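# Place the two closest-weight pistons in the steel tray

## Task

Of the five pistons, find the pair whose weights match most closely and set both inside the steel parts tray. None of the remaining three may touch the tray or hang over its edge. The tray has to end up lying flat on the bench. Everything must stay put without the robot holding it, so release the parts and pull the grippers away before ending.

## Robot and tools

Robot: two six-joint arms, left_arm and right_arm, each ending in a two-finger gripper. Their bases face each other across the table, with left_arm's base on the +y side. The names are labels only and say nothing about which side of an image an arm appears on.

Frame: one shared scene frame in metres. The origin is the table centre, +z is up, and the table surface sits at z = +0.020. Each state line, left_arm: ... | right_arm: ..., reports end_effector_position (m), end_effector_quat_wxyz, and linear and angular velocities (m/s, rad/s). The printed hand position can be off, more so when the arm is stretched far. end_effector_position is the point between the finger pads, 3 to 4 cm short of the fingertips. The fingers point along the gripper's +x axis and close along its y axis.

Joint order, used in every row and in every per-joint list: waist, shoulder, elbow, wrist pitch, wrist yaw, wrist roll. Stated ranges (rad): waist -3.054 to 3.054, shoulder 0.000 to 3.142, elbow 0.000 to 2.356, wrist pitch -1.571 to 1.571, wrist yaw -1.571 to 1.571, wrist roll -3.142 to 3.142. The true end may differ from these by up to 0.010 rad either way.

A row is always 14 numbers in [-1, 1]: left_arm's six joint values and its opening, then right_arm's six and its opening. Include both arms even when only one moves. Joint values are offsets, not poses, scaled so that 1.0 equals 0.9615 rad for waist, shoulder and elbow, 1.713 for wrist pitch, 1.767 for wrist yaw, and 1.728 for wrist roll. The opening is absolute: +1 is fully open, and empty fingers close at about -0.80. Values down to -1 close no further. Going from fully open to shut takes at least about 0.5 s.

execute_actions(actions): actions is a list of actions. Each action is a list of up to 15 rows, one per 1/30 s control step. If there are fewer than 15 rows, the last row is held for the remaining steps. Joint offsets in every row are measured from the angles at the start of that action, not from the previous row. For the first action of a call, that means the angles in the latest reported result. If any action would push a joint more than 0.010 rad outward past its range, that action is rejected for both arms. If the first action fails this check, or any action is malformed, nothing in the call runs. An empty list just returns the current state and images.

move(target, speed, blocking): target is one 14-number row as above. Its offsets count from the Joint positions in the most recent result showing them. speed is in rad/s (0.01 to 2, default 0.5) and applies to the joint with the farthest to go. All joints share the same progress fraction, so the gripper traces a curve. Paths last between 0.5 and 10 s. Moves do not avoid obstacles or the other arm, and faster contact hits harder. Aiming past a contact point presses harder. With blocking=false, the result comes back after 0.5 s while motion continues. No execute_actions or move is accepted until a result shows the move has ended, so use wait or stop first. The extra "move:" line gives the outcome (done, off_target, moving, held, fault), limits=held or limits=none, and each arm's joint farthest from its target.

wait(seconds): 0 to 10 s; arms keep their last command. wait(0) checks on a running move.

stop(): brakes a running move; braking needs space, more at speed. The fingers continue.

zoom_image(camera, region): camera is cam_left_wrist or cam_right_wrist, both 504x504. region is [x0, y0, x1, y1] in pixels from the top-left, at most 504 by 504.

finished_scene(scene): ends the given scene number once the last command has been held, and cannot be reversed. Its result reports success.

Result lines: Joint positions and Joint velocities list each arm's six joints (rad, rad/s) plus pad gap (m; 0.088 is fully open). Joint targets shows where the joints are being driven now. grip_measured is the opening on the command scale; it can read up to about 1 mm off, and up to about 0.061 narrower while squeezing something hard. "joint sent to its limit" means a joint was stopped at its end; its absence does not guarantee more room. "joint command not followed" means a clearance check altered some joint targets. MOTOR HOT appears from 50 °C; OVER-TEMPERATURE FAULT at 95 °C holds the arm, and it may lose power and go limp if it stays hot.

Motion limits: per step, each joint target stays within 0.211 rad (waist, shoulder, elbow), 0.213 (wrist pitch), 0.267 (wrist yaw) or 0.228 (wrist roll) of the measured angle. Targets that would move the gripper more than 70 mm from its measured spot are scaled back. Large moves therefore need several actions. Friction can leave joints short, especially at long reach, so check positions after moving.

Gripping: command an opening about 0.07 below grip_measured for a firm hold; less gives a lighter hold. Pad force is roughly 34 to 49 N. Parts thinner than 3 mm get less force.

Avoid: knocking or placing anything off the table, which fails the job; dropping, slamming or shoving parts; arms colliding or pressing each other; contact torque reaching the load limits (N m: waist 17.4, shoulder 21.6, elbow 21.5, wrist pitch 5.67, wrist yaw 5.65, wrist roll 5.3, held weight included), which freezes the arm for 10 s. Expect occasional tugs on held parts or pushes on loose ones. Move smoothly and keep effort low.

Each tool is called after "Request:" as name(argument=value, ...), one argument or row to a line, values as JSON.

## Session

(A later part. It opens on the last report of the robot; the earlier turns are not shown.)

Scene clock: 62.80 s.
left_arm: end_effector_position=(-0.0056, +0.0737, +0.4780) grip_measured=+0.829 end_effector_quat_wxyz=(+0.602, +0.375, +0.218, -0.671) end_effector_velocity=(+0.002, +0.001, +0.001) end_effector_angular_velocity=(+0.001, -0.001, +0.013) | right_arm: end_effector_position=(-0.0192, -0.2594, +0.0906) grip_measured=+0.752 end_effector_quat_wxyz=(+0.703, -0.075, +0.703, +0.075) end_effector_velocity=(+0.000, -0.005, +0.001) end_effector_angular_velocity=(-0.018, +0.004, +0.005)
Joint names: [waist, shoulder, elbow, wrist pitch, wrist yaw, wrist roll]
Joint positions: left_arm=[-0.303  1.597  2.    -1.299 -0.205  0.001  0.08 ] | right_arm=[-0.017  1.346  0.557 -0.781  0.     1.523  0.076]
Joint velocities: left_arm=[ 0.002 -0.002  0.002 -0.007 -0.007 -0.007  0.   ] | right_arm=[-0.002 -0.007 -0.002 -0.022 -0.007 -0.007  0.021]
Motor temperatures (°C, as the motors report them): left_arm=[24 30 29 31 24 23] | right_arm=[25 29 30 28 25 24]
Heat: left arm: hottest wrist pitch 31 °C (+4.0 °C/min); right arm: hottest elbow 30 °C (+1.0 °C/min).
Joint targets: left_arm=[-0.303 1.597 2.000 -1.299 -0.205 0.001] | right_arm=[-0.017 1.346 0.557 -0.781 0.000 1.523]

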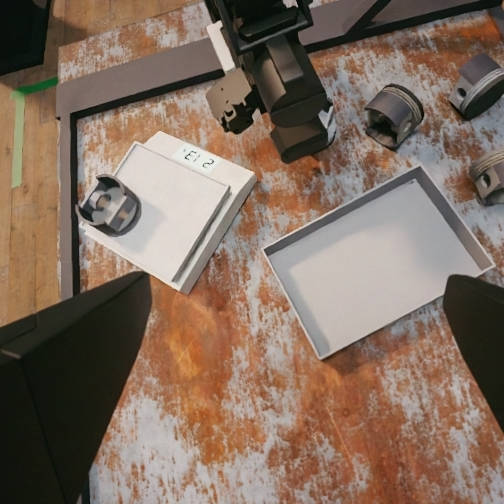

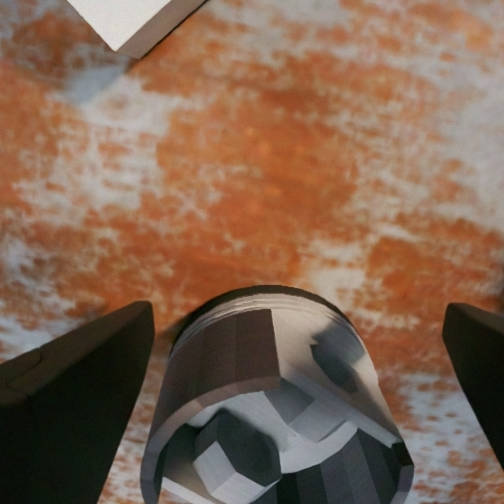

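Request:
move(
  target=[0,0,0,0,0,0,0.83,0,-0.106,0.1435,-0.131,0,0,0.8],
  speed=0.6,
)

Request:
move(
  target=[0,0,0,0,0,0,0.83,0.605,0.384,0.477,-0.056,0,-0.05,0.8],
  speed=0.8,
)

Scene clock: 64.50 s.
left_arm: end_effector_position=(-0.0056, +0.0737, +0.4780) grip_measured=+0.829 end_effector_quat_wxyz=(+0.602, +0.375, +0.218, -0.671) end_effector_velocity=(-0.000, +0.006, +0.000) end_effector_angular_velocity=(+0.013, +0.006, -0.001) | right_arm: end_effector_position=(-0.0193, -0.2589, +0.1352) grip_measured=+0.798 end_effector_quat_wxyz=(+0.703, -0.074, +0.703, +0.076) end_effector_velocity=(-0.001, +0.001, +0.001) end_effector_angular_velocity=(+0.011, +0.009, +0.005)
Joint names: [waist, shoulder, elbow, wrist pitch, wrist yaw, wrist roll]
Joint positions: left_arm=[-0.303  1.597  2.    -1.299 -0.205  0.001  0.08 ] | right_arm=[-0.017  1.251  0.687 -1.003  0.     1.523  0.078]
Joint velocities: left_arm=[-0.002 -0.007  0.002 -0.022  0.007 -0.007  0.   ] | right_arm=[-0.002 -0.007 -0.002  0.007 -0.007 -0.007  0.   ]
Motor temperatures (°C, as the motors report them): left_arm=[24 30 29 31 24 23] | right_arm=[25 28 30 28 25 24]
Heat: left arm: hottest wrist pitch 31 °C (+4.0 °C/min); right arm: hottest elbow 30 °C (+1.0 °C/min).
Joint targets: left_arm=[-0.303 1.597 2.000 -1.299 -0.205 0.001] | right_arm=[-0.017 1.244 0.695 -1.006 0.000 1.523]
move: done; limits=none; left_arm: farthest joint: the waist, 0.000 radians from its target (0.000 radians at the start); right_arm: farthest joint: the elbow, 0.008 radians from its target (0.138 radians at the start)

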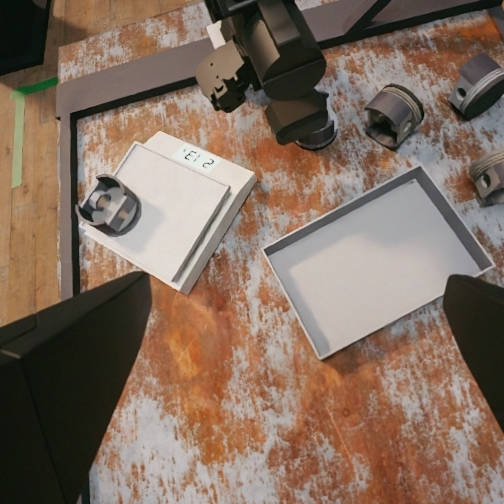

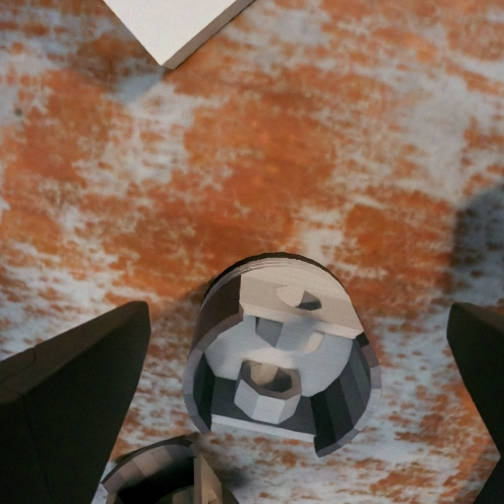

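Scene clock: 65.93 s.
left_arm: end_effector_position=(-0.0056, +0.0737, +0.4780) grip_measured=+0.829 end_effector_quat_wxyz=(+0.602, +0.375, +0.218, -0.671) end_effector_velocity=(+0.001, +0.002, -0.001) end_effector_angular_velocity=(+0.005, -0.003, +0.008) | right_arm: end_effector_position=(-0.1770, -0.2298, +0.1714) grip_measured=+0.798 end_effector_quat_wxyz=(+0.640, -0.298, +0.641, +0.301) end_effector_velocity=(+0.001, -0.002, -0.001) end_effector_angular_velocity=(-0.014, -0.003, +0.005)
Joint names: [waist, shoulder, elbow, wrist pitch, wrist yaw, wrist roll]
Joint positions: left_arm=[-0.303  1.597  2.    -1.299 -0.205  0.001  0.08 ] | right_arm=[ 0.561  1.607  1.138 -1.097  0.     1.44   0.078]
Joint velocities: left_arm=[-0.002 -0.002 -0.002 -0.007 -0.007 -0.007 -0.   ] | right_arm=[-0.002  0.002 -0.002 -0.007 -0.007 -0.007  0.   ]
Motor temperatures (°C, as the motors report them): left_arm=[24 30 29 31 24 23] | right_arm=[25 28 30 28 25 24]
Heat: left arm: hottest wrist pitch 31 °C (+4.0 °C/min); right arm: hottest elbow 30 °C (+1.0 °C/min).
Joint targets: left_arm=[-0.303 1.597 2.000 -1.299 -0.205 0.001] | right_arm=[0.565 1.621 1.146 -1.099 0.000 1.437]
move: off_target (right_arm); limits=none; left_arm: farthest joint: the waist, 0.000 radians from its target (0.000 radians at the start); right_arm: farthest joint: the shoulder, 0.013 radians from its target (0.369 radians at the start)

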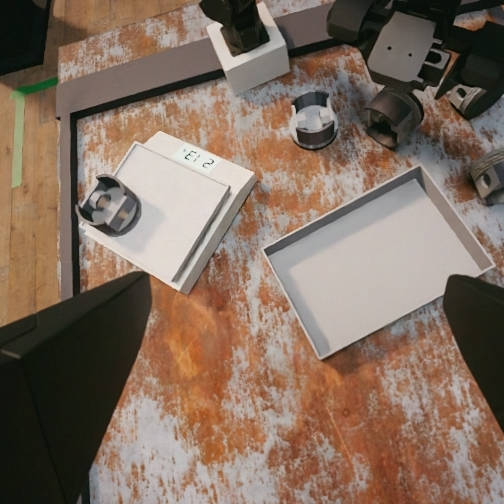

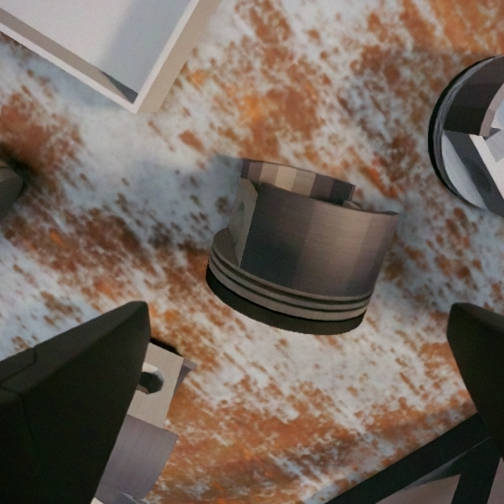

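Request:
move(
  target=[0,0,0,0,0,0,0.83,-0.033,0.034,-0.19,0.112,0,0.1175,0.85],
  speed=0.4,
)

Scene clock: 68.50 s.
left_arm: end_effector_position=(-0.0056, +0.0737, +0.4780) grip_measured=+0.829 end_effector_quat_wxyz=(+0.602, +0.375, +0.218, -0.671) end_effector_velocity=(+0.003, +0.000, -0.002) end_effector_angular_velocity=(+0.006, +0.004, +0.039) | right_arm: end_effector_position=(-0.1640, -0.2331, +0.1248) grip_measured=+0.848 end_effector_quat_wxyz=(+0.671, -0.224, +0.670, +0.224) end_effector_velocity=(-0.002, -0.004, +0.000) end_effector_angular_velocity=(-0.020, +0.012, +0.010)
Joint names: [waist, shoulder, elbow, wrist pitch, wrist yaw, wrist roll]
Joint positions: left_arm=[-0.303  1.597  2.    -1.299 -0.205  0.001  0.08 ] | right_arm=[ 0.533  1.628  0.965 -0.908  0.     1.64   0.081]
Joint velocities: left_arm=[-0.002  0.002 -0.002 -0.007 -0.022 -0.037 -0.   ] | right_arm=[ 0.002 -0.002 -0.002 -0.007 -0.022 -0.007 -0.   ]
Motor temperatures (°C, as the motors report them): left_arm=[24 31 29 31 24 23] | right_arm=[25 28 30 28 25 24]
Heat: left arm: hottest shoulder 31 °C (+4.0 °C/min); right arm: hottest elbow 30 °C (+1.0 °C/min).
Joint targets: left_arm=[-0.303 1.597 2.000 -1.299 -0.205 0.001] | right_arm=[0.529 1.640 0.956 -0.906 0.000 1.643]
move: off_target (right_arm); limits=none; left_arm: farthest joint: the waist, 0.000 radians from its target (0.000 radians at the start); right_arm: farthest joint: the shoulder, 0.011 radians from its target (0.032 radians at the start)

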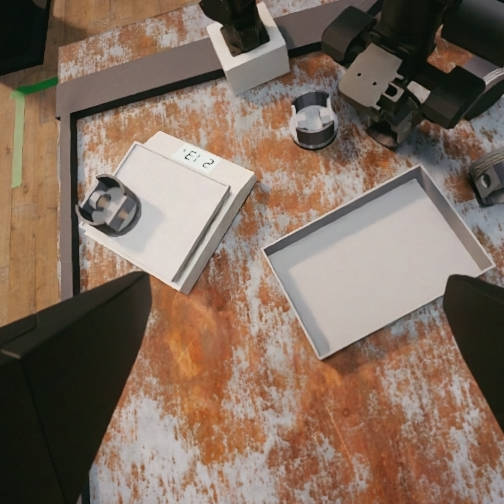

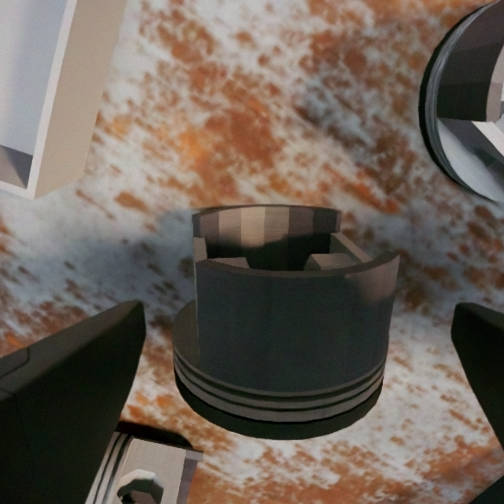

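Request:
move(
  target=[0,0,0,0,0,0,0.83,0,0.1505,-0.1217,0.142,0,0,0.8],
  speed=0.35,
)

Request:
execute_actions(
  actions=[
    [[0,0,0,0,0,0,0.83,0,0,0,0,0,0,0.68],[0,0,0,0,0,0,0.83,0,0,0,0,0,0,0.6],[0,0,0,0,0,0,0.83,0,0,0,0,0,0,0.55],[0,0,0,0,0,0,0.83,0,0,0,0,0,0,0.5],[0,0,0,0,0,0,0.83,0,0,0,0,0,0,0.46],[0,0,0,0,0,0,0.83,0,0,0,0,0,0,0.42],[0,0,0,0,0,0,0.83,0,0,0,0,0,0,0.38],[0,0,0,0,0,0,0.83,0,0,0,0,0,0,0.34],[0,0,0,0,0,0,0.83,0,0,0,0,0,0,0.3],[0,0,0,0,0,0,0.83,0,0,0,0,0,0,0.26],[0,0,0,0,0,0,0.83,0,0,0,0,0,0,0.2],[0,0,0,0,0,0,0.83,0,0,0,0,0,0,0.1]],
  ],
)

Scene clock: 70.67 s.
left_arm: end_effector_position=(-0.0056, +0.0737, +0.4780) grip_measured=+0.829 end_effector_quat_wxyz=(+0.602, +0.375, +0.218, -0.671) end_effector_velocity=(+0.000, -0.001, +0.001) end_effector_angular_velocity=(-0.009, +0.011, +0.019) | right_arm: end_effector_position=(-0.1663, -0.2305, +0.0688) grip_measured=+0.802 end_effector_quat_wxyz=(+0.671, -0.224, +0.671, +0.225) end_effector_velocity=(+0.001, -0.002, -0.001) end_effector_angular_velocity=(-0.014, -0.002, +0.020)
Joint names: [waist, shoulder, elbow, wrist pitch, wrist yaw, wrist roll]
Joint positions: left_arm=[-0.303  1.597  2.    -1.299 -0.205  0.001  0.08 ] | right_arm=[ 0.533  1.76   0.856 -0.666  0.     1.64   0.078]
Joint velocities: left_arm=[-0.002 -0.002 -0.002  0.007 -0.007 -0.022 -0.   ] | right_arm=[-0.002  0.002 -0.002 -0.007 -0.007 -0.022 -0.   ]
Motor temperatures (°C, as the motors report them): left_arm=[24 31 29 31 24 23] | right_arm=[25 28 30 28 25 24]
Heat: left arm: hottest shoulder 31 °C (+3.0 °C/min); right arm: hottest elbow 30 °C (+1.0 °C/min).
Joint targets: left_arm=[-0.303 1.597 2.000 -1.299 -0.205 0.001] | right_arm=[0.533 1.773 0.848 -0.664 0.000 1.639]
move: off_target (right_arm); limits=none; left_arm: farthest joint: the waist, 0.000 radians from its target (0.000 radians at the start); right_arm: farthest joint: the shoulder, 0.013 radians from its target (0.144 radians at the start)

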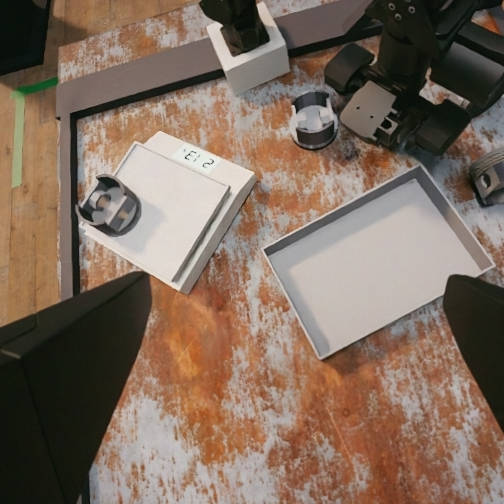

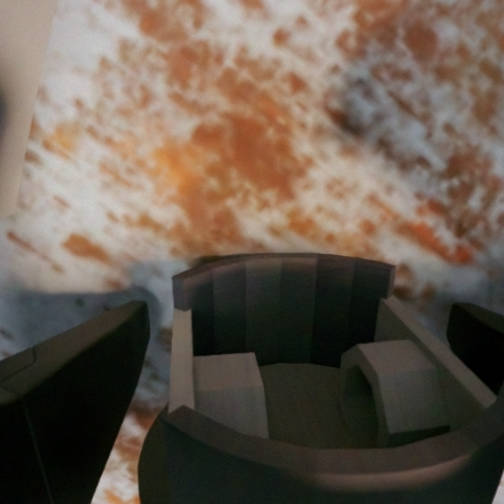

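Scene clock: 71.17 s.
left_arm: end_effector_position=(-0.0056, +0.0737, +0.4780) grip_measured=+0.829 end_effector_quat_wxyz=(+0.602, +0.375, +0.218, -0.671) end_effector_velocity=(-0.001, +0.005, -0.003) end_effector_angular_velocity=(+0.023, +0.013, +0.010) | right_arm: end_effector_position=(-0.1661, -0.2307, +0.0688) grip_measured=+0.319 end_effector_quat_wxyz=(+0.671, -0.224, +0.670, +0.224) end_effector_velocity=(+0.005, -0.003, -0.001) end_effector_angular_velocity=(-0.015, -0.023, -0.010)
Joint names: [waist, shoulder, elbow, wrist pitch, wrist yaw, wrist roll]
Joint positions: left_arm=[-0.303  1.597  2.    -1.299 -0.205  0.001  0.08 ] | right_arm=[ 0.533  1.76   0.856 -0.667  0.     1.64   0.055]
Joint velocities: left_arm=[-0.002 -0.002 -0.002 -0.022  0.007 -0.022 -0.   ] | right_arm=[-0.002  0.002 -0.002 -0.022  0.007  0.007  0.   ]
Motor temperatures (°C, as the motors report them): left_arm=[24 31 29 31 24 23] | right_arm=[25 28 30 28 25 24]
Heat: left arm: hottest shoulder 31 °C (+3.0 °C/min); right arm: hottest elbow 30 °C (+1.0 °C/min).
Joint targets: left_arm=[-0.303 1.597 2.000 -1.299 -0.205 0.001] | right_arm=[0.533 1.760 0.856 -0.666 0.001 1.640]

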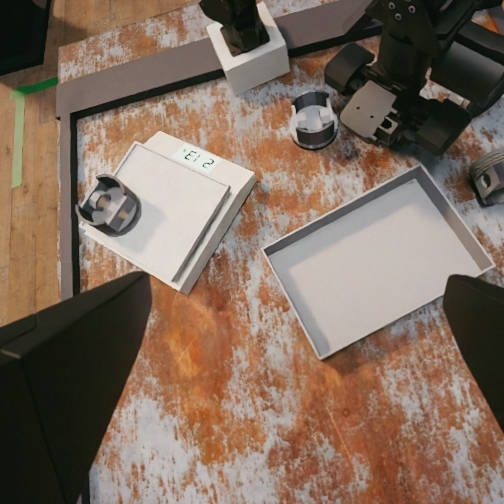

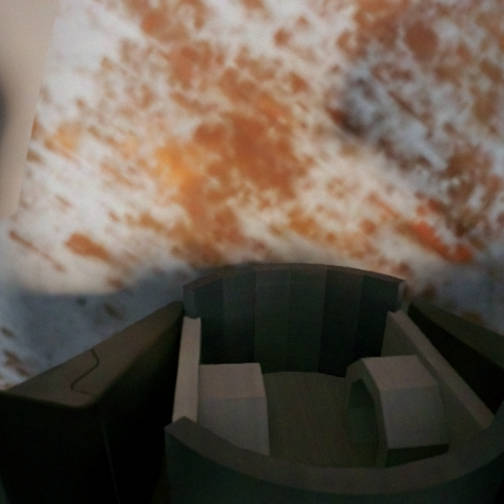

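Request:
move(
  target=[0,0,0,0,0,0,0.83,-0.32,-0.193,0.257,-0.239,0,0,0.1],
  speed=0.5,
)

Request:
move(
  target=[0,0,0,0,0,0,0.83,-0.995,0.311,0.345,-0.019,0,0.054,0.1],
  speed=0.6,
)

Scene clock: 73.33 s.
left_arm: end_effector_position=(-0.0056, +0.0737, +0.4780) grip_measured=+0.829 end_effector_quat_wxyz=(+0.602, +0.375, +0.218, -0.671) end_effector_velocity=(+0.001, +0.003, +0.001) end_effector_angular_velocity=(+0.001, -0.011, -0.003) | right_arm: end_effector_position=(-0.0974, -0.1873, +0.1645) grip_measured=+0.319 end_effector_quat_wxyz=(+0.697, -0.121, +0.697, +0.120) end_effector_velocity=(+0.004, -0.004, -0.001) end_effector_angular_velocity=(-0.022, -0.017, +0.020)
Joint names: [waist, shoulder, elbow, wrist pitch, wrist yaw, wrist roll]
Joint positions: left_arm=[-0.303  1.597  2.    -1.299 -0.205  0.001  0.08 ] | right_arm=[ 0.229  1.589  1.091 -1.074 -0.     1.64   0.055]
Joint velocities: left_arm=[-0.002 -0.007 -0.002 -0.007 -0.007  0.007 -0.   ] | right_arm=[-0.002  0.002 -0.002 -0.022  0.007 -0.022 -0.   ]
Motor temperatures (°C, as the motors report them): left_arm=[24 31 29 31 24 23] | right_arm=[25 29 30 28 25 24]
Heat: left arm: hottest shoulder 31 °C (+3.0 °C/min); right arm: hottest elbow 30 °C (+1.0 °C/min).
Joint targets: left_arm=[-0.303 1.597 2.000 -1.299 -0.205 0.001] | right_arm=[0.225 1.574 1.103 -1.077 0.000 1.640]
move: off_target (right_arm); limits=none; left_arm: farthest joint: the waist, 0.000 radians from its target (0.000 radians at the start); right_arm: farthest joint: the shoulder, 0.015 radians from its target (0.186 radians at the start)

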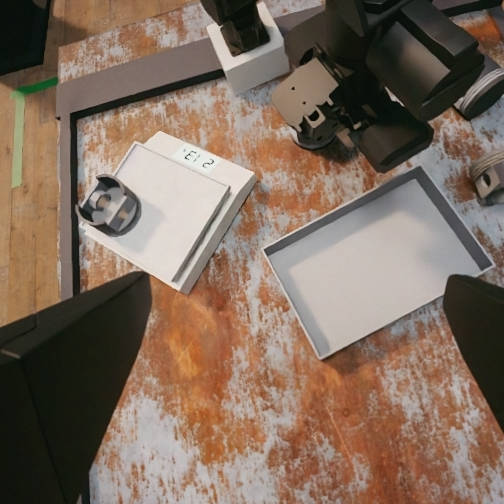

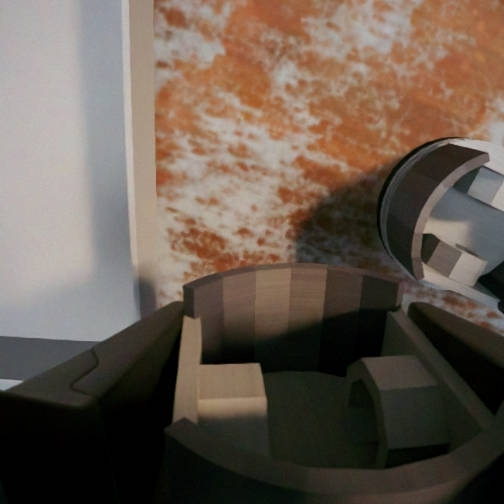

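Scene clock: 75.50 s.
left_arm: end_effector_position=(-0.0056, +0.0737, +0.4780) grip_measured=+0.829 end_effector_quat_wxyz=(+0.602, +0.375, +0.218, -0.671) end_effector_velocity=(+0.003, +0.001, -0.000) end_effector_angular_velocity=(+0.002, -0.014, +0.017) | right_arm: end_effector_position=(+0.1878, -0.1376, +0.1599) grip_measured=+0.319 end_effector_quat_wxyz=(+0.664, +0.243, +0.664, -0.243) end_effector_velocity=(-0.005, +0.001, +0.000) end_effector_angular_velocity=(+0.013, +0.035, -0.010)
Joint names: [waist, shoulder, elbow, wrist pitch, wrist yaw, wrist roll]
Joint positions: left_arm=[-0.303  1.597  2.    -1.299 -0.205  0.001  0.08 ] | right_arm=[-0.724  1.877  1.41  -1.104 -0.     1.73   0.055]
Joint velocities: left_arm=[-0.002 -0.002 -0.002 -0.007 -0.022 -0.007 -0.   ] | right_arm=[-0.002 -0.002 -0.002 -0.007 -0.037  0.007 -0.   ]
Motor temperatures (°C, as the motors report them): left_arm=[24 31 29 31 24 23] | right_arm=[25 29 30 28 25 24]
Heat: left arm: hottest shoulder 31 °C (+3.0 °C/min); right arm: hottest elbow 30 °C (+1.0 °C/min).
Joint targets: left_arm=[-0.303 1.597 2.000 -1.299 -0.205 0.001] | right_arm=[-0.728 1.888 1.423 -1.107 -0.000 1.733]
move: off_target (right_arm); limits=none; left_arm: farthest joint: the waist, 0.000 radians from its target (0.000 radians at the start); right_arm: farthest joint: the elbow, 0.012 radians from its target (0.332 radians at the start)

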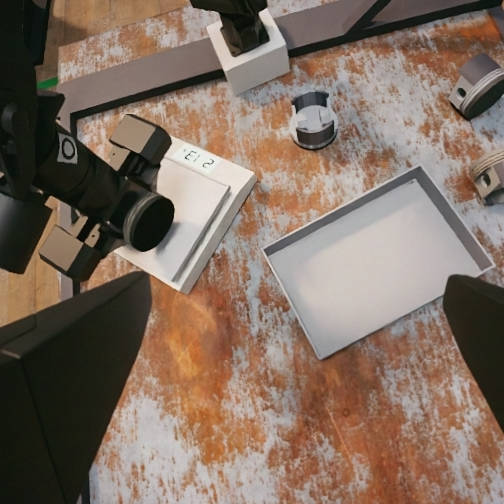

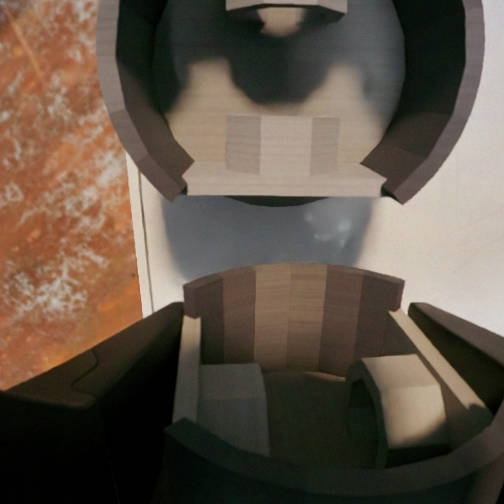

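Request:
move(
  target=[0,0,0,0,0,0,0.83,0,0.0385,-0.078,0.0575,0,0,0.1],
  speed=0.12,
)

Request:
execute_actions(
  actions=[
    [[0,0,0,0,0,0,0.83,0,0,0,0,0,0,0.28],[0,0,0,0,0,0,0.83,0,0,0,0,0,0,0.33],[0,0,0,0,0,0,0.83,0,0,0,0,0,0,0.37],[0,0,0,0,0,0,0.83,0,0,0,0,0,0,0.41],[0,0,0,0,0,0,0.83,0,0,0,0,0,0,0.45],[0,0,0,0,0,0,0.83,0,0,0,0,0,0,0.5],[0,0,0,0,0,0,0.83,0,0,0,0,0,0,0.55],[0,0,0,0,0,0,0.83,0,0,0,0,0,0,0.6],[0,0,0,0,0,0,0.83,0,0,0,0,0,0,0.65]],
  ],
)

Request:
wait(
  seconds=0.5,
)

Request:
zoom_image(
  camera="cam_left_wrist",
  region=[150, 120, 250, 220],
)

Scene clock: 77.57 s.
left_arm: end_effector_position=(-0.0056, +0.0737, +0.4780) grip_measured=+0.829 end_effector_quat_wxyz=(+0.602, +0.375, +0.218, -0.671) end_effector_velocity=(-0.004, -0.001, -0.001) end_effector_angular_velocity=(-0.001, +0.011, -0.006) | right_arm: end_effector_position=(+0.1882, -0.1373, +0.1349) grip_measured=+0.319 end_effector_quat_wxyz=(+0.664, +0.244, +0.664, -0.243) end_effector_velocity=(-0.000, -0.000, -0.001) end_effector_angular_velocity=(+0.006, +0.005, -0.010)
Joint names: [waist, shoulder, elbow, wrist pitch, wrist yaw, wrist roll]
Joint positions: left_arm=[-0.303  1.597  2.    -1.299 -0.205  0.001  0.08 ] | right_arm=[-0.724  1.903  1.342 -1.009 -0.     1.73   0.055]
Joint velocities: left_arm=[-0.007  0.002 -0.002  0.007  0.007 -0.007 -0.   ] | right_arm=[-0.002 -0.002 -0.007  0.007 -0.007  0.007 -0.   ]
Motor temperatures (°C, as the motors report them): left_arm=[24 31 29 31 24 23] | right_arm=[25 29 30 28 25 24]
Heat: left arm: hottest shoulder 31 °C (+3.0 °C/min); right arm: hottest elbow 30 °C (+1.0 °C/min).
Joint targets: left_arm=[-0.303 1.597 2.000 -1.299 -0.205 0.001] | right_arm=[-0.724 1.914 1.335 -1.006 -0.000 1.730]
move: off_target (right_arm); limits=none; left_arm: farthest joint: the waist, 0.000 radians from its target (0.000 radians at the start); right_arm: farthest joint: the shoulder, 0.011 radians from its target (0.037 radians at the start)

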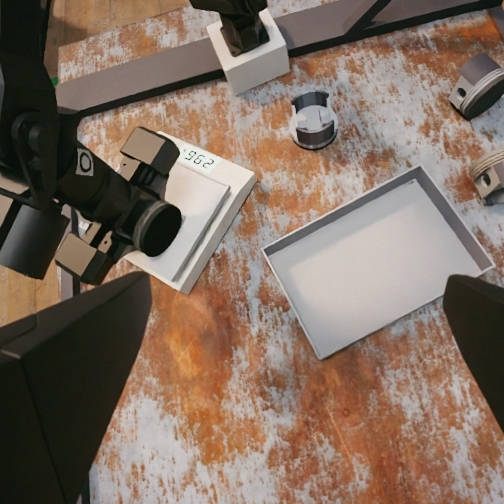

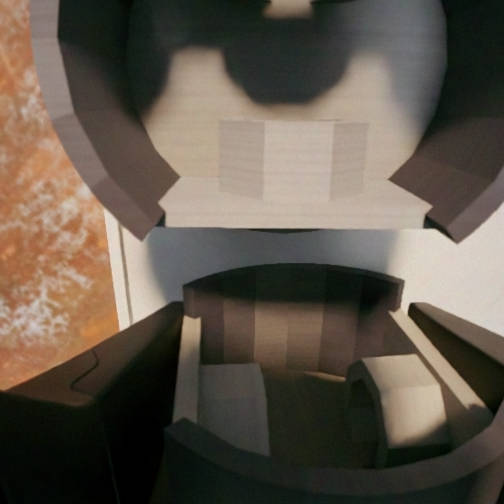

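Scene clock: 78.07 s.
left_arm: end_effector_position=(-0.0056, +0.0737, +0.4780) grip_measured=+0.829 end_effector_quat_wxyz=(+0.602, +0.375, +0.218, -0.671) end_effector_velocity=(-0.000, -0.002, -0.000) end_effector_angular_velocity=(-0.004, +0.000, +0.008) | right_arm: end_effector_position=(+0.1882, -0.1373, +0.1349) grip_measured=+0.624 end_effector_quat_wxyz=(+0.664, +0.244, +0.664, -0.243) end_effector_velocity=(-0.002, -0.003, -0.001) end_effector_angular_velocity=(-0.007, +0.013, -0.010)
Joint names: [waist, shoulder, elbow, wrist pitch, wrist yaw, wrist roll]
Joint positions: left_arm=[-0.303  1.597  2.    -1.299 -0.205  0.001  0.08 ] | right_arm=[-0.724  1.903  1.342 -1.009 -0.     1.73   0.07 ]
Joint velocities: left_arm=[-0.002  0.002 -0.002  0.007 -0.007 -0.007 -0.   ] | right_arm=[-0.002 -0.002 -0.007 -0.007 -0.007  0.007  0.011]
Motor temperatures (°C, as the motors report them): left_arm=[24 31 29 31 24 23] | right_arm=[25 29 30 28 25 24]
Heat: left arm: hottest shoulder 31 °C (+3.0 °C/min); right arm: hottest elbow 30 °C (+1.0 °C/min).
Joint targets: left_arm=[-0.303 1.597 2.000 -1.299 -0.205 0.001] | right_arm=[-0.724 1.903 1.342 -1.009 -0.000 1.730]

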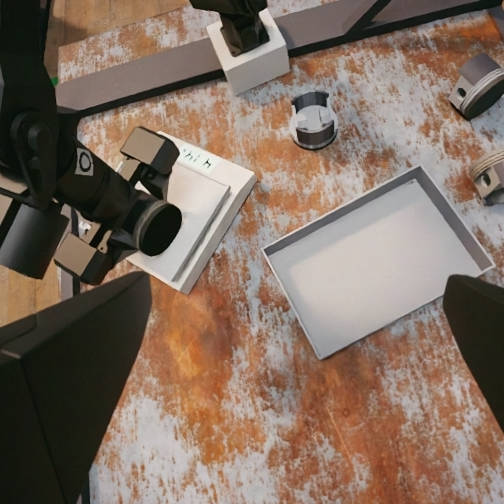

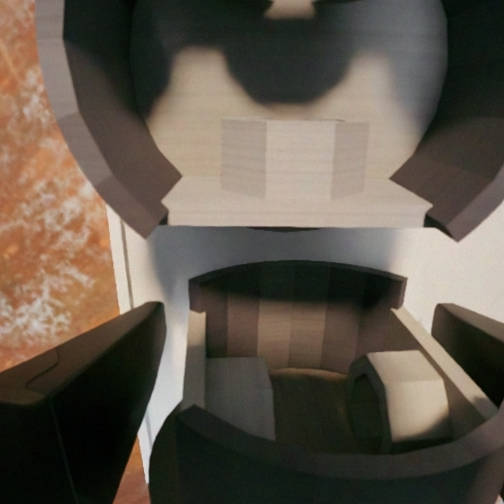

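Scene clock: 78.57 s.
left_arm: end_effector_position=(-0.0056, +0.0737, +0.4780) grip_measured=+0.829 end_effector_quat_wxyz=(+0.602, +0.375, +0.218, -0.671) end_effector_velocity=(+0.001, +0.003, -0.004) end_effector_angular_velocity=(+0.024, +0.000, +0.019) | right_arm: end_effector_position=(+0.1882, -0.1373, +0.1349) grip_measured=+0.648 end_effector_quat_wxyz=(+0.664, +0.244, +0.664, -0.243) end_effector_velocity=(+0.000, +0.001, +0.002) end_effector_angular_velocity=(+0.014, -0.000, +0.020)
Joint names: [waist, shoulder, elbow, wrist pitch, wrist yaw, wrist roll]
Joint positions: left_arm=[-0.303  1.597  2.    -1.299 -0.205  0.001  0.08 ] | right_arm=[-0.724  1.903  1.342 -1.009 -0.     1.73   0.071]
Joint velocities: left_arm=[-0.002  0.002 -0.002 -0.022 -0.007 -0.022  0.   ] | right_arm=[-0.002 -0.007 -0.002  0.007 -0.007 -0.022  0.   ]
Motor temperatures (°C, as the motors report them): left_arm=[24 31 29 31 24 23] | right_arm=[25 29 30 28 25 24]
Heat: left arm: hottest shoulder 31 °C (+2.0 °C/min); right arm: hottest elbow 30 °C (+1.0 °C/min).
Joint targets: left_arm=[-0.303 1.597 2.000 -1.299 -0.205 0.001] | right_arm=[-0.724 1.903 1.342 -1.009 -0.000 1.730]
wait: 0.50 s; at rest by 0.27 s

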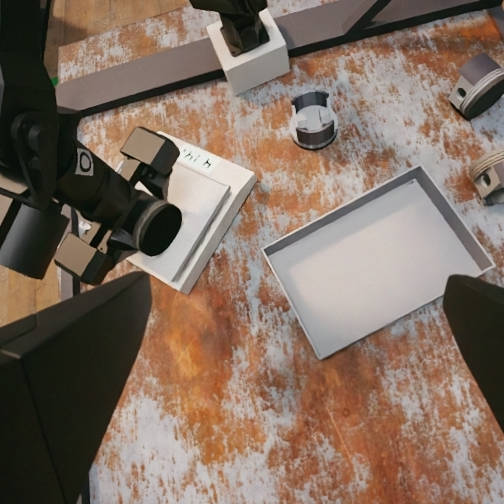

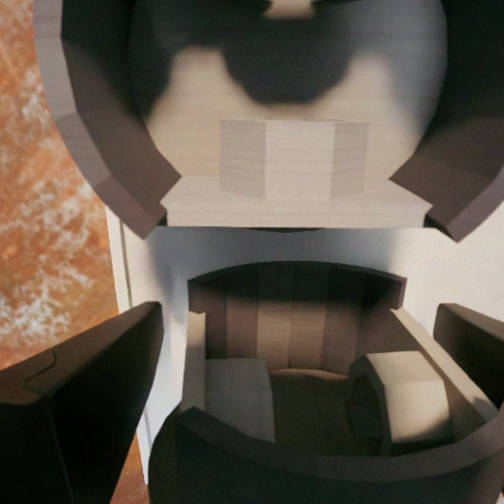

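Region (150, 120, 250, 220) of cam_left_wrist's 504x504 image, scaled by 5.040, with more detail than that image has.

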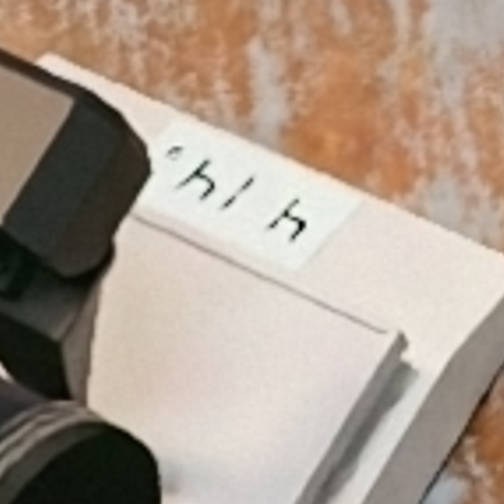

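Request:
execute_actions(
  actions=[
    [[0,0,0,0,0,0,0.83,0,0,0,0,0,0,0.58],[0,0,0,0,0,0,0.83,0,0,0,0,0,0,0.52],[0,0,0,0,0,0,0.83,0,0,0,0,0,0,0.47],[0,0,0,0,0,0,0.83,0,0,0,0,0,0,0.42],[0,0,0,0,0,0,0.83,0,0,0,0,0,0,0.38],[0,0,0,0,0,0,0.83,0,0,0,0,0,0,0.34],[0,0,0,0,0,0,0.83,0,0,0,0,0,0,0.3],[0,0,0,0,0,0,0.83,0,0,0,0,0,0,0.26],[0,0,0,0,0,0,0.83,0,0,0,0,0,0,0.2],[0,0,0,0,0,0,0.83,0,0,0,0,0,0,0.1]],
  ],
)

Request:
move(
  target=[0,0,0,0,0,0,0.83,0,-0.044,0.084,-0.057,0,0,0.1],
  speed=0.3,
)

Request:
move(
  target=[0,0,0,0,0,0,0.83,0.995,-0.316,-0.339,0.019,0,-0.054,0.1],
  speed=0.6,
)

Scene clock: 80.07 s.
left_arm: end_effector_position=(-0.0056, +0.0737, +0.4780) grip_measured=+0.829 end_effector_quat_wxyz=(+0.602, +0.375, +0.218, -0.671) end_effector_velocity=(+0.000, +0.001, +0.003) end_effector_angular_velocity=(-0.013, -0.006, -0.003) | right_arm: end_effector_position=(+0.1880, -0.1375, +0.1349) grip_measured=+0.315 end_effector_quat_wxyz=(+0.664, +0.243, +0.664, -0.243) end_effector_velocity=(-0.003, -0.005, +0.000) end_effector_angular_velocity=(-0.023, +0.005, +0.010)
Joint names: [waist, shoulder, elbow, wrist pitch, wrist yaw, wrist roll]
Joint positions: left_arm=[-0.303  1.597  2.    -1.299 -0.205  0.001  0.08 ] | right_arm=[-0.724  1.903  1.342 -1.01  -0.     1.73   0.054]
Joint velocities: left_arm=[-0.002 -0.007 -0.002  0.007 -0.007  0.007 -0.   ] | right_arm=[ 0.002 -0.002 -0.002 -0.022  0.007 -0.007 -0.   ]
Motor temperatures (°C, as the motors report them): left_arm=[24 31 29 31 24 23] | right_arm=[25 29 31 28 25 24]
Heat: left arm: hottest shoulder 31 °C (+2.0 °C/min); right arm: hottest elbow 31 °C (+2.0 °C/min).
Joint targets: left_arm=[-0.303 1.597 2.000 -1.299 -0.205 0.001] | right_arm=[-0.724 1.903 1.342 -1.009 -0.000 1.730]

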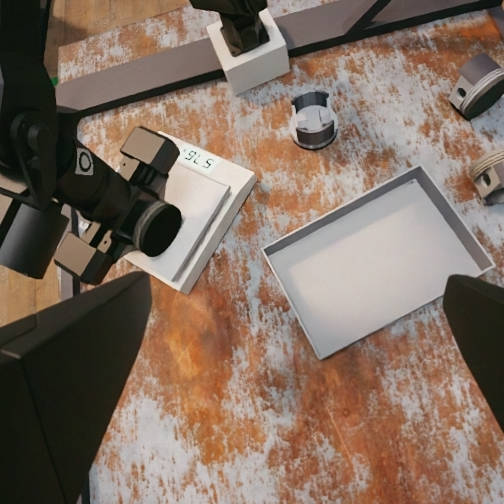

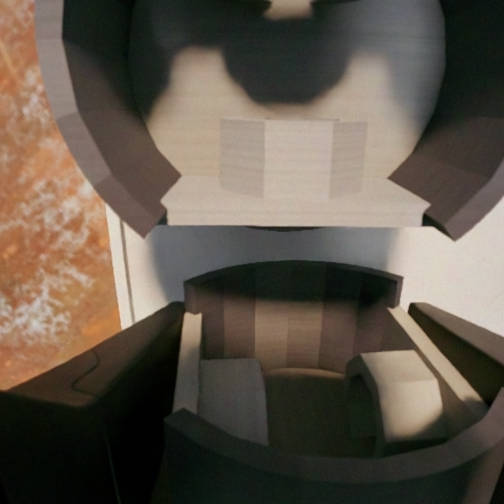

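Scene clock: 81.00 s.
left_arm: end_effector_position=(-0.0056, +0.0737, +0.4780) grip_measured=+0.829 end_effector_quat_wxyz=(+0.602, +0.375, +0.218, -0.671) end_effector_velocity=(+0.002, +0.004, -0.003) end_effector_angular_velocity=(+0.019, +0.002, +0.019) | right_arm: end_effector_position=(+0.1879, -0.1376, +0.1600) grip_measured=+0.315 end_effector_quat_wxyz=(+0.664, +0.243, +0.664, -0.243) end_effector_velocity=(-0.003, -0.001, +0.004) end_effector_angular_velocity=(-0.002, +0.010, +0.010)
Joint names: [waist, shoulder, elbow, wrist pitch, wrist yaw, wrist roll]
Joint positions: left_arm=[-0.303  1.597  2.    -1.299 -0.205  0.001  0.08 ] | right_arm=[-0.724  1.877  1.411 -1.105 -0.     1.73   0.054]
Joint velocities: left_arm=[-0.002 -0.002 -0.002 -0.022 -0.007 -0.022 -0.   ] | right_arm=[ 0.002 -0.007  0.007 -0.022 -0.007 -0.007 -0.   ]
Motor temperatures (°C, as the motors report them): left_arm=[24 31 29 32 24 23] | right_arm=[25 29 31 28 25 24]
Heat: left arm: hottest wrist pitch 32 °C (+3.0 °C/min); right arm: hottest elbow 31 °C (+2.0 °C/min).
Joint targets: left_arm=[-0.303 1.597 2.000 -1.299 -0.205 0.001] | right_arm=[-0.724 1.861 1.423 -1.108 -0.000 1.730]
move: off_target (right_arm); limits=none; left_arm: farthest joint: the waist, 0.000 radians from its target (0.000 radians at the start); right_arm: farthest joint: the shoulder, 0.017 radians from its target (0.042 radians at the start)

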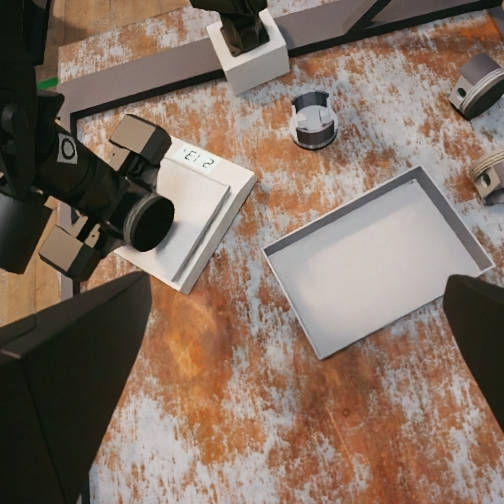

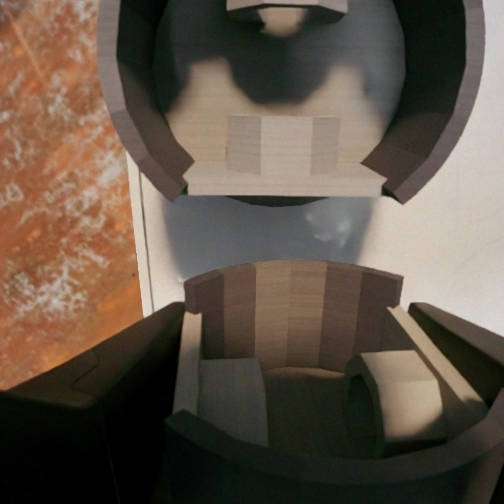

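Scene clock: 83.23 s.
left_arm: end_effector_position=(-0.0056, +0.0737, +0.4780) grip_measured=+0.829 end_effector_quat_wxyz=(+0.602, +0.375, +0.218, -0.671) end_effector_velocity=(+0.001, -0.002, -0.000) end_effector_angular_velocity=(-0.004, +0.000, +0.013) | right_arm: end_effector_position=(-0.0976, -0.1871, +0.1645) grip_measured=+0.315 end_effector_quat_wxyz=(+0.697, -0.120, +0.697, +0.120) end_effector_velocity=(+0.000, -0.002, +0.000) end_effector_angular_velocity=(-0.010, +0.004, +0.005)
Joint names: [waist, shoulder, elbow, wrist pitch, wrist yaw, wrist roll]
Joint positions: left_arm=[-0.303  1.597  2.    -1.299 -0.205  0.001  0.08 ] | right_arm=[ 0.229  1.589  1.092 -1.074 -0.     1.64   0.054]
Joint velocities: left_arm=[ 0.002  0.002 -0.002  0.007 -0.007 -0.007 -0.   ] | right_arm=[-0.002 -0.002 -0.002 -0.007 -0.007 -0.007 -0.   ]
Motor temperatures (°C, as the motors report them): left_arm=[24 31 29 32 24 23] | right_arm=[25 30 31 28 25 24]
Heat: left arm: hottest wrist pitch 32 °C (+3.0 °C/min); right arm: hottest elbow 31 °C (+2.0 °C/min).
Joint targets: left_arm=[-0.303 1.597 2.000 -1.299 -0.205 0.001] | right_arm=[0.233 1.574 1.086 -1.072 -0.001 1.637]
move: off_target (right_arm); limits=none; left_arm: farthest joint: the waist, 0.000 radians from its target (0.000 radians at the start); right_arm: farthest joint: the shoulder, 0.016 radians from its target (0.304 radians at the start)

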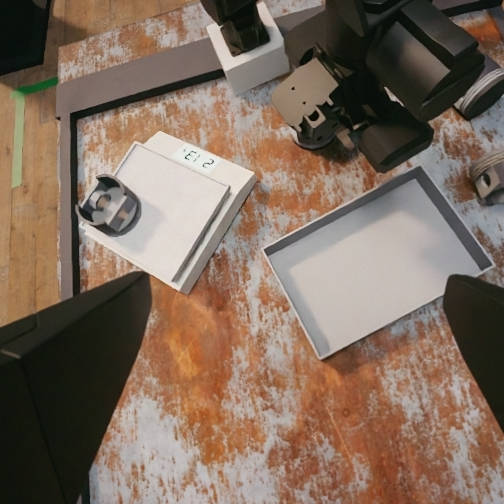

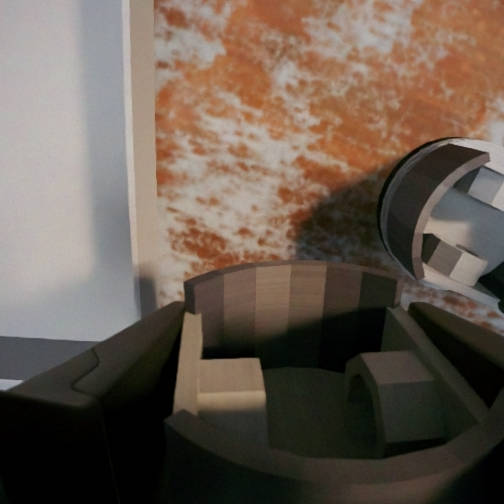

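Request:
move(
  target=[0,0,0,0,0,0,0.83,0.32,0.185,-0.248,0.235,0,0,0.1],
  speed=0.4,
)

Scene clock: 85.03 s.
left_arm: end_effector_position=(-0.0056, +0.0737, +0.4780) grip_measured=+0.829 end_effector_quat_wxyz=(+0.602, +0.375, +0.218, -0.671) end_effector_velocity=(+0.001, +0.005, +0.000) end_effector_angular_velocity=(+0.013, +0.016, +0.015) | right_arm: end_effector_position=(-0.1660, -0.2303, +0.0707) grip_measured=+0.315 end_effector_quat_wxyz=(+0.671, -0.224, +0.671, +0.223) end_effector_velocity=(-0.003, -0.001, +0.000) end_effector_angular_velocity=(-0.009, +0.021, +0.005)
Joint names: [waist, shoulder, elbow, wrist pitch, wrist yaw, wrist roll]
Joint positions: left_arm=[-0.303  1.597  2.    -1.299 -0.205  0.001  0.08 ] | right_arm=[ 0.531  1.756  0.861 -0.676 -0.     1.64   0.054]
Joint velocities: left_arm=[ 0.002 -0.007  0.002 -0.022  0.007 -0.022 -0.   ] | right_arm=[-0.002 -0.002 -0.002  0.007 -0.022 -0.007 -0.   ]
Motor temperatures (°C, as the motors report them): left_arm=[24 31 29 32 24 23] | right_arm=[25 30 31 28 25 24]
Heat: left arm: hottest wrist pitch 32 °C (+3.0 °C/min); right arm: hottest elbow 31 °C (+2.0 °C/min).
Joint targets: left_arm=[-0.303 1.597 2.000 -1.299 -0.205 0.001] | right_arm=[0.536 1.767 0.853 -0.672 -0.000 1.640]
move: off_target (right_arm); limits=none; left_arm: farthest joint: the waist, 0.000 radians from its target (0.000 radians at the start); right_arm: farthest joint: the shoulder, 0.011 radians from its target (0.178 radians at the start)

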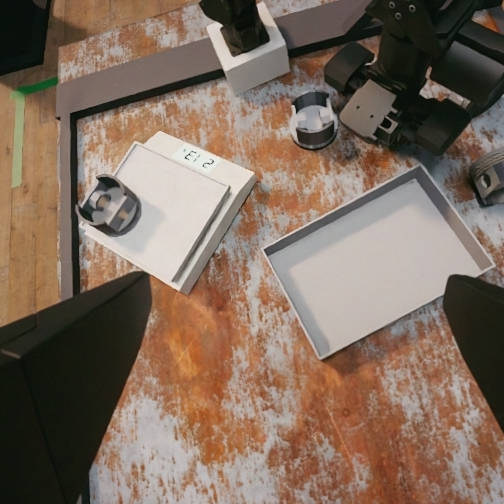

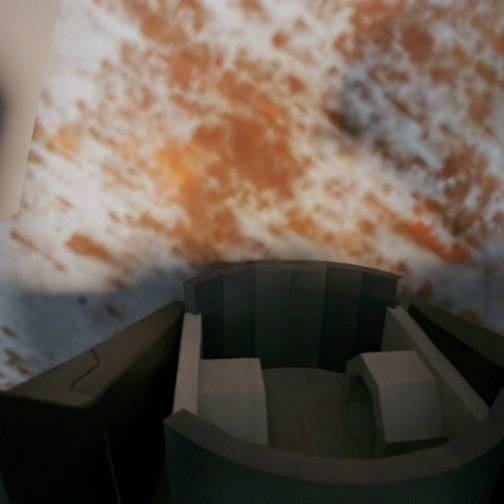

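Request:
execute_actions(
  actions=[
    [[0,0,0,0,0,0,0.83,0,0,0,0,0,0,0.28],[0,0,0,0,0,0,0.83,0,0,0,0,0,0,0.33],[0,0,0,0,0,0,0.83,0,0,0,0,0,0,0.37],[0,0,0,0,0,0,0.83,0,0,0,0,0,0,0.41],[0,0,0,0,0,0,0.83,0,0,0,0,0,0,0.46],[0,0,0,0,0,0,0.83,0,0,0,0,0,0,0.52],[0,0,0,0,0,0,0.83,0,0,0,0,0,0,0.6],[0,0,0,0,0,0,0.83,0,0,0,0,0,0,0.7],[0,0,0,0,0,0,0.83,0,0,0,0,0,0,0.8]],
  ],
)

Request:
move(
  target=[0,0,0,0,0,0,0.83,0,-0.148,0.155,-0.1616,0,0,0.8],
  speed=0.5,
)

Request:
move(
  target=[0,0,0,0,0,0,0.83,0.388,0.292,0.514,-0.1295,0,-0.576,0.85],
  speed=1.0,
)

Scene clock: 87.17 s.
left_arm: end_effector_position=(-0.0056, +0.0737, +0.4780) grip_measured=+0.829 end_effector_quat_wxyz=(+0.602, +0.375, +0.218, -0.671) end_effector_velocity=(+0.002, +0.005, -0.001) end_effector_angular_velocity=(+0.014, -0.006, +0.008) | right_arm: end_effector_position=(-0.1661, -0.2302, +0.0707) grip_measured=+0.759 end_effector_quat_wxyz=(+0.671, -0.224, +0.671, +0.224) end_effector_velocity=(+0.000, -0.003, +0.000) end_effector_angular_velocity=(-0.010, +0.001, +0.010)
Joint names: [waist, shoulder, elbow, wrist pitch, wrist yaw, wrist roll]
Joint positions: left_arm=[-0.303  1.597  2.    -1.299 -0.205  0.001  0.08 ] | right_arm=[ 0.531  1.756  0.86  -0.675 -0.     1.64   0.076]
Joint velocities: left_arm=[-0.002 -0.007 -0.002 -0.022 -0.007 -0.007 -0.   ] | right_arm=[ 0.002 -0.002 -0.002 -0.007 -0.007 -0.007  0.017]
Motor temperatures (°C, as the motors report them): left_arm=[24 31 29 32 24 23] | right_arm=[25 30 30 28 25 24]
Heat: left arm: hottest wrist pitch 32 °C (+3.0 °C/min); right arm: hottest shoulder 30 °C (+1.0 °C/min).
Joint targets: left_arm=[-0.303 1.597 2.000 -1.299 -0.205 0.001] | right_arm=[0.531 1.756 0.861 -0.676 -0.000 1.640]

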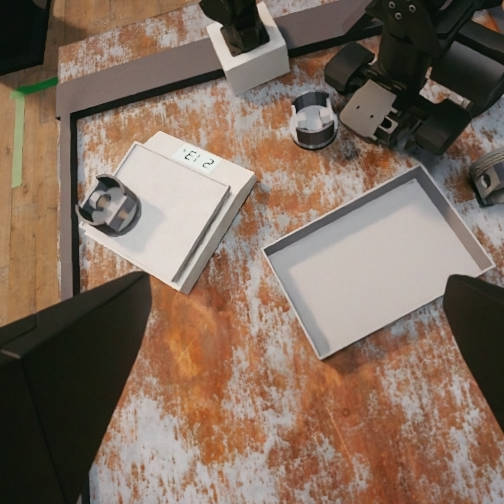

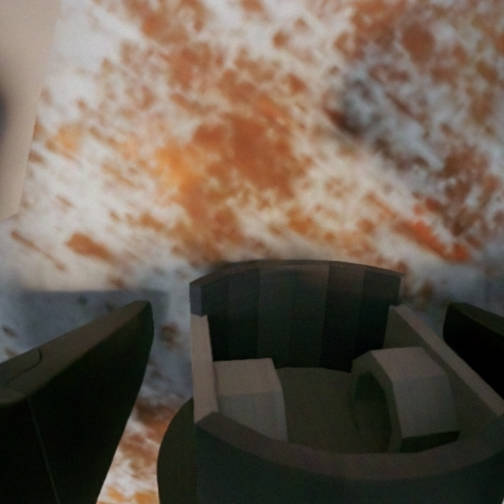

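Scene clock: 88.33 s.
left_arm: end_effector_position=(-0.0056, +0.0737, +0.4780) grip_measured=+0.829 end_effector_quat_wxyz=(+0.602, +0.375, +0.218, -0.671) end_effector_velocity=(+0.001, +0.001, -0.000) end_effector_angular_velocity=(+0.002, -0.014, +0.012) | right_arm: end_effector_position=(-0.1657, -0.2307, +0.1345) grip_measured=+0.798 end_effector_quat_wxyz=(+0.671, -0.224, +0.671, +0.223) end_effector_velocity=(-0.000, -0.004, -0.001) end_effector_angular_velocity=(-0.024, +0.009, -0.010)
Joint names: [waist, shoulder, elbow, wrist pitch, wrist yaw, wrist roll]
Joint positions: left_arm=[-0.303  1.597  2.    -1.299 -0.205  0.001  0.08 ] | right_arm=[ 0.531  1.624  1.002 -0.95  -0.     1.64   0.078]
Joint velocities: left_arm=[-0.007  0.002  0.002 -0.007 -0.022 -0.007 -0.   ] | right_arm=[-0.002  0.002 -0.002 -0.007 -0.022  0.007 -0.   ]
Motor temperatures (°C, as the motors report them): left_arm=[24 31 29 32 24 23] | right_arm=[25 30 31 28 25 24]
Heat: left arm: hottest wrist pitch 32 °C (+3.0 °C/min); right arm: hottest elbow 31 °C (+2.0 °C/min).
Joint targets: left_arm=[-0.303 1.597 2.000 -1.299 -0.205 0.001] | right_arm=[0.531 1.614 1.010 -0.952 -0.000 1.640]
move: off_target (right_arm); limits=none; left_arm: farthest joint: the waist, 0.000 radians from its target (0.000 radians at the start); right_arm: farthest joint: the shoulder, 0.011 radians from its target (0.142 radians at the start)

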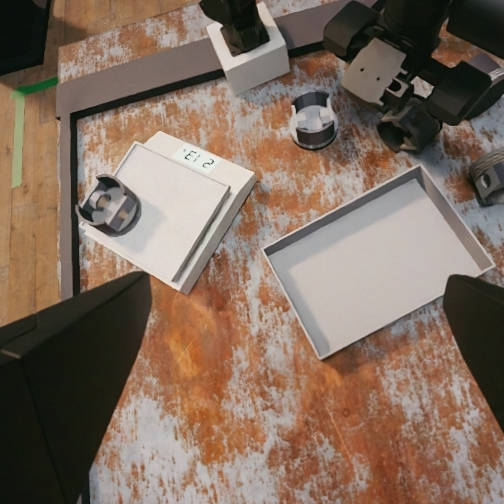

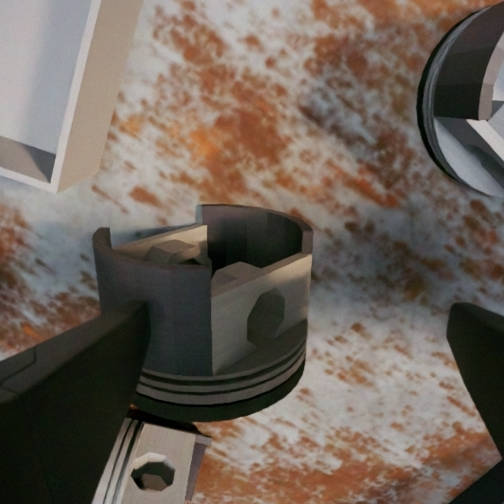

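Scene clock: 90.10 s.
left_arm: end_effector_position=(-0.0056, +0.0737, +0.4780) grip_measured=+0.829 end_effector_quat_wxyz=(+0.602, +0.375, +0.218, -0.671) end_effector_velocity=(-0.000, +0.005, -0.003) end_effector_angular_velocity=(+0.019, -0.007, +0.003) | right_arm: end_effector_position=(-0.3011, -0.2683, +0.1754) grip_measured=+0.848 end_effector_quat_wxyz=(+0.380, -0.596, +0.381, +0.596) end_effector_velocity=(+0.002, -0.001, +0.000) end_effector_angular_velocity=(-0.010, -0.003, +0.020)
Joint names: [waist, shoulder, elbow, wrist pitch, wrist yaw, wrist roll]
Joint positions: left_arm=[-0.303  1.597  2.    -1.299 -0.205  0.001  0.08 ] | right_arm=[ 0.9    1.889  1.489 -1.169 -0.     0.648  0.081]
Joint velocities: left_arm=[-0.007 -0.002 -0.002 -0.022 -0.007 -0.007 -0.   ] | right_arm=[-0.002 -0.002 -0.002 -0.007 -0.007 -0.022 -0.   ]
Motor temperatures (°C, as the motors report them): left_arm=[24 31 29 32 24 23] | right_arm=[25 30 31 28 25 24]
Heat: left arm: hottest wrist pitch 32 °C (+3.0 °C/min); right arm: hottest elbow 31 °C (+2.0 °C/min).
Joint targets: left_arm=[-0.303 1.597 2.000 -1.299 -0.205 0.001] | right_arm=[0.904 1.905 1.496 -1.171 -0.000 0.645]
move: off_target (right_arm); limits=none; left_arm: farthest joint: the waist, 0.000 radians from its target (0.000 radians at the start); right_arm: farthest joint: the shoulder, 0.016 radians from its target (0.281 radians at the start)

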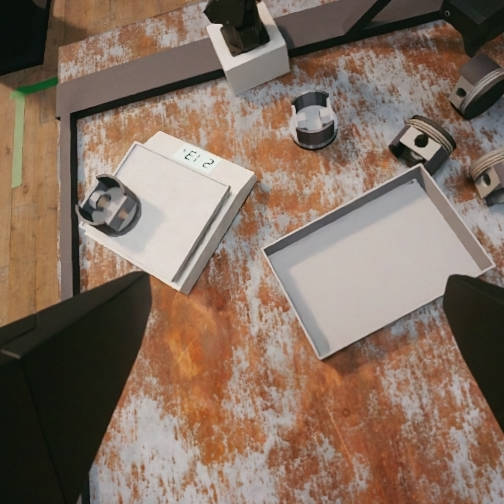

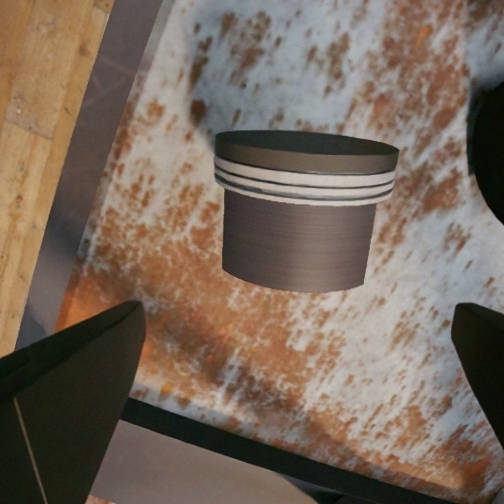

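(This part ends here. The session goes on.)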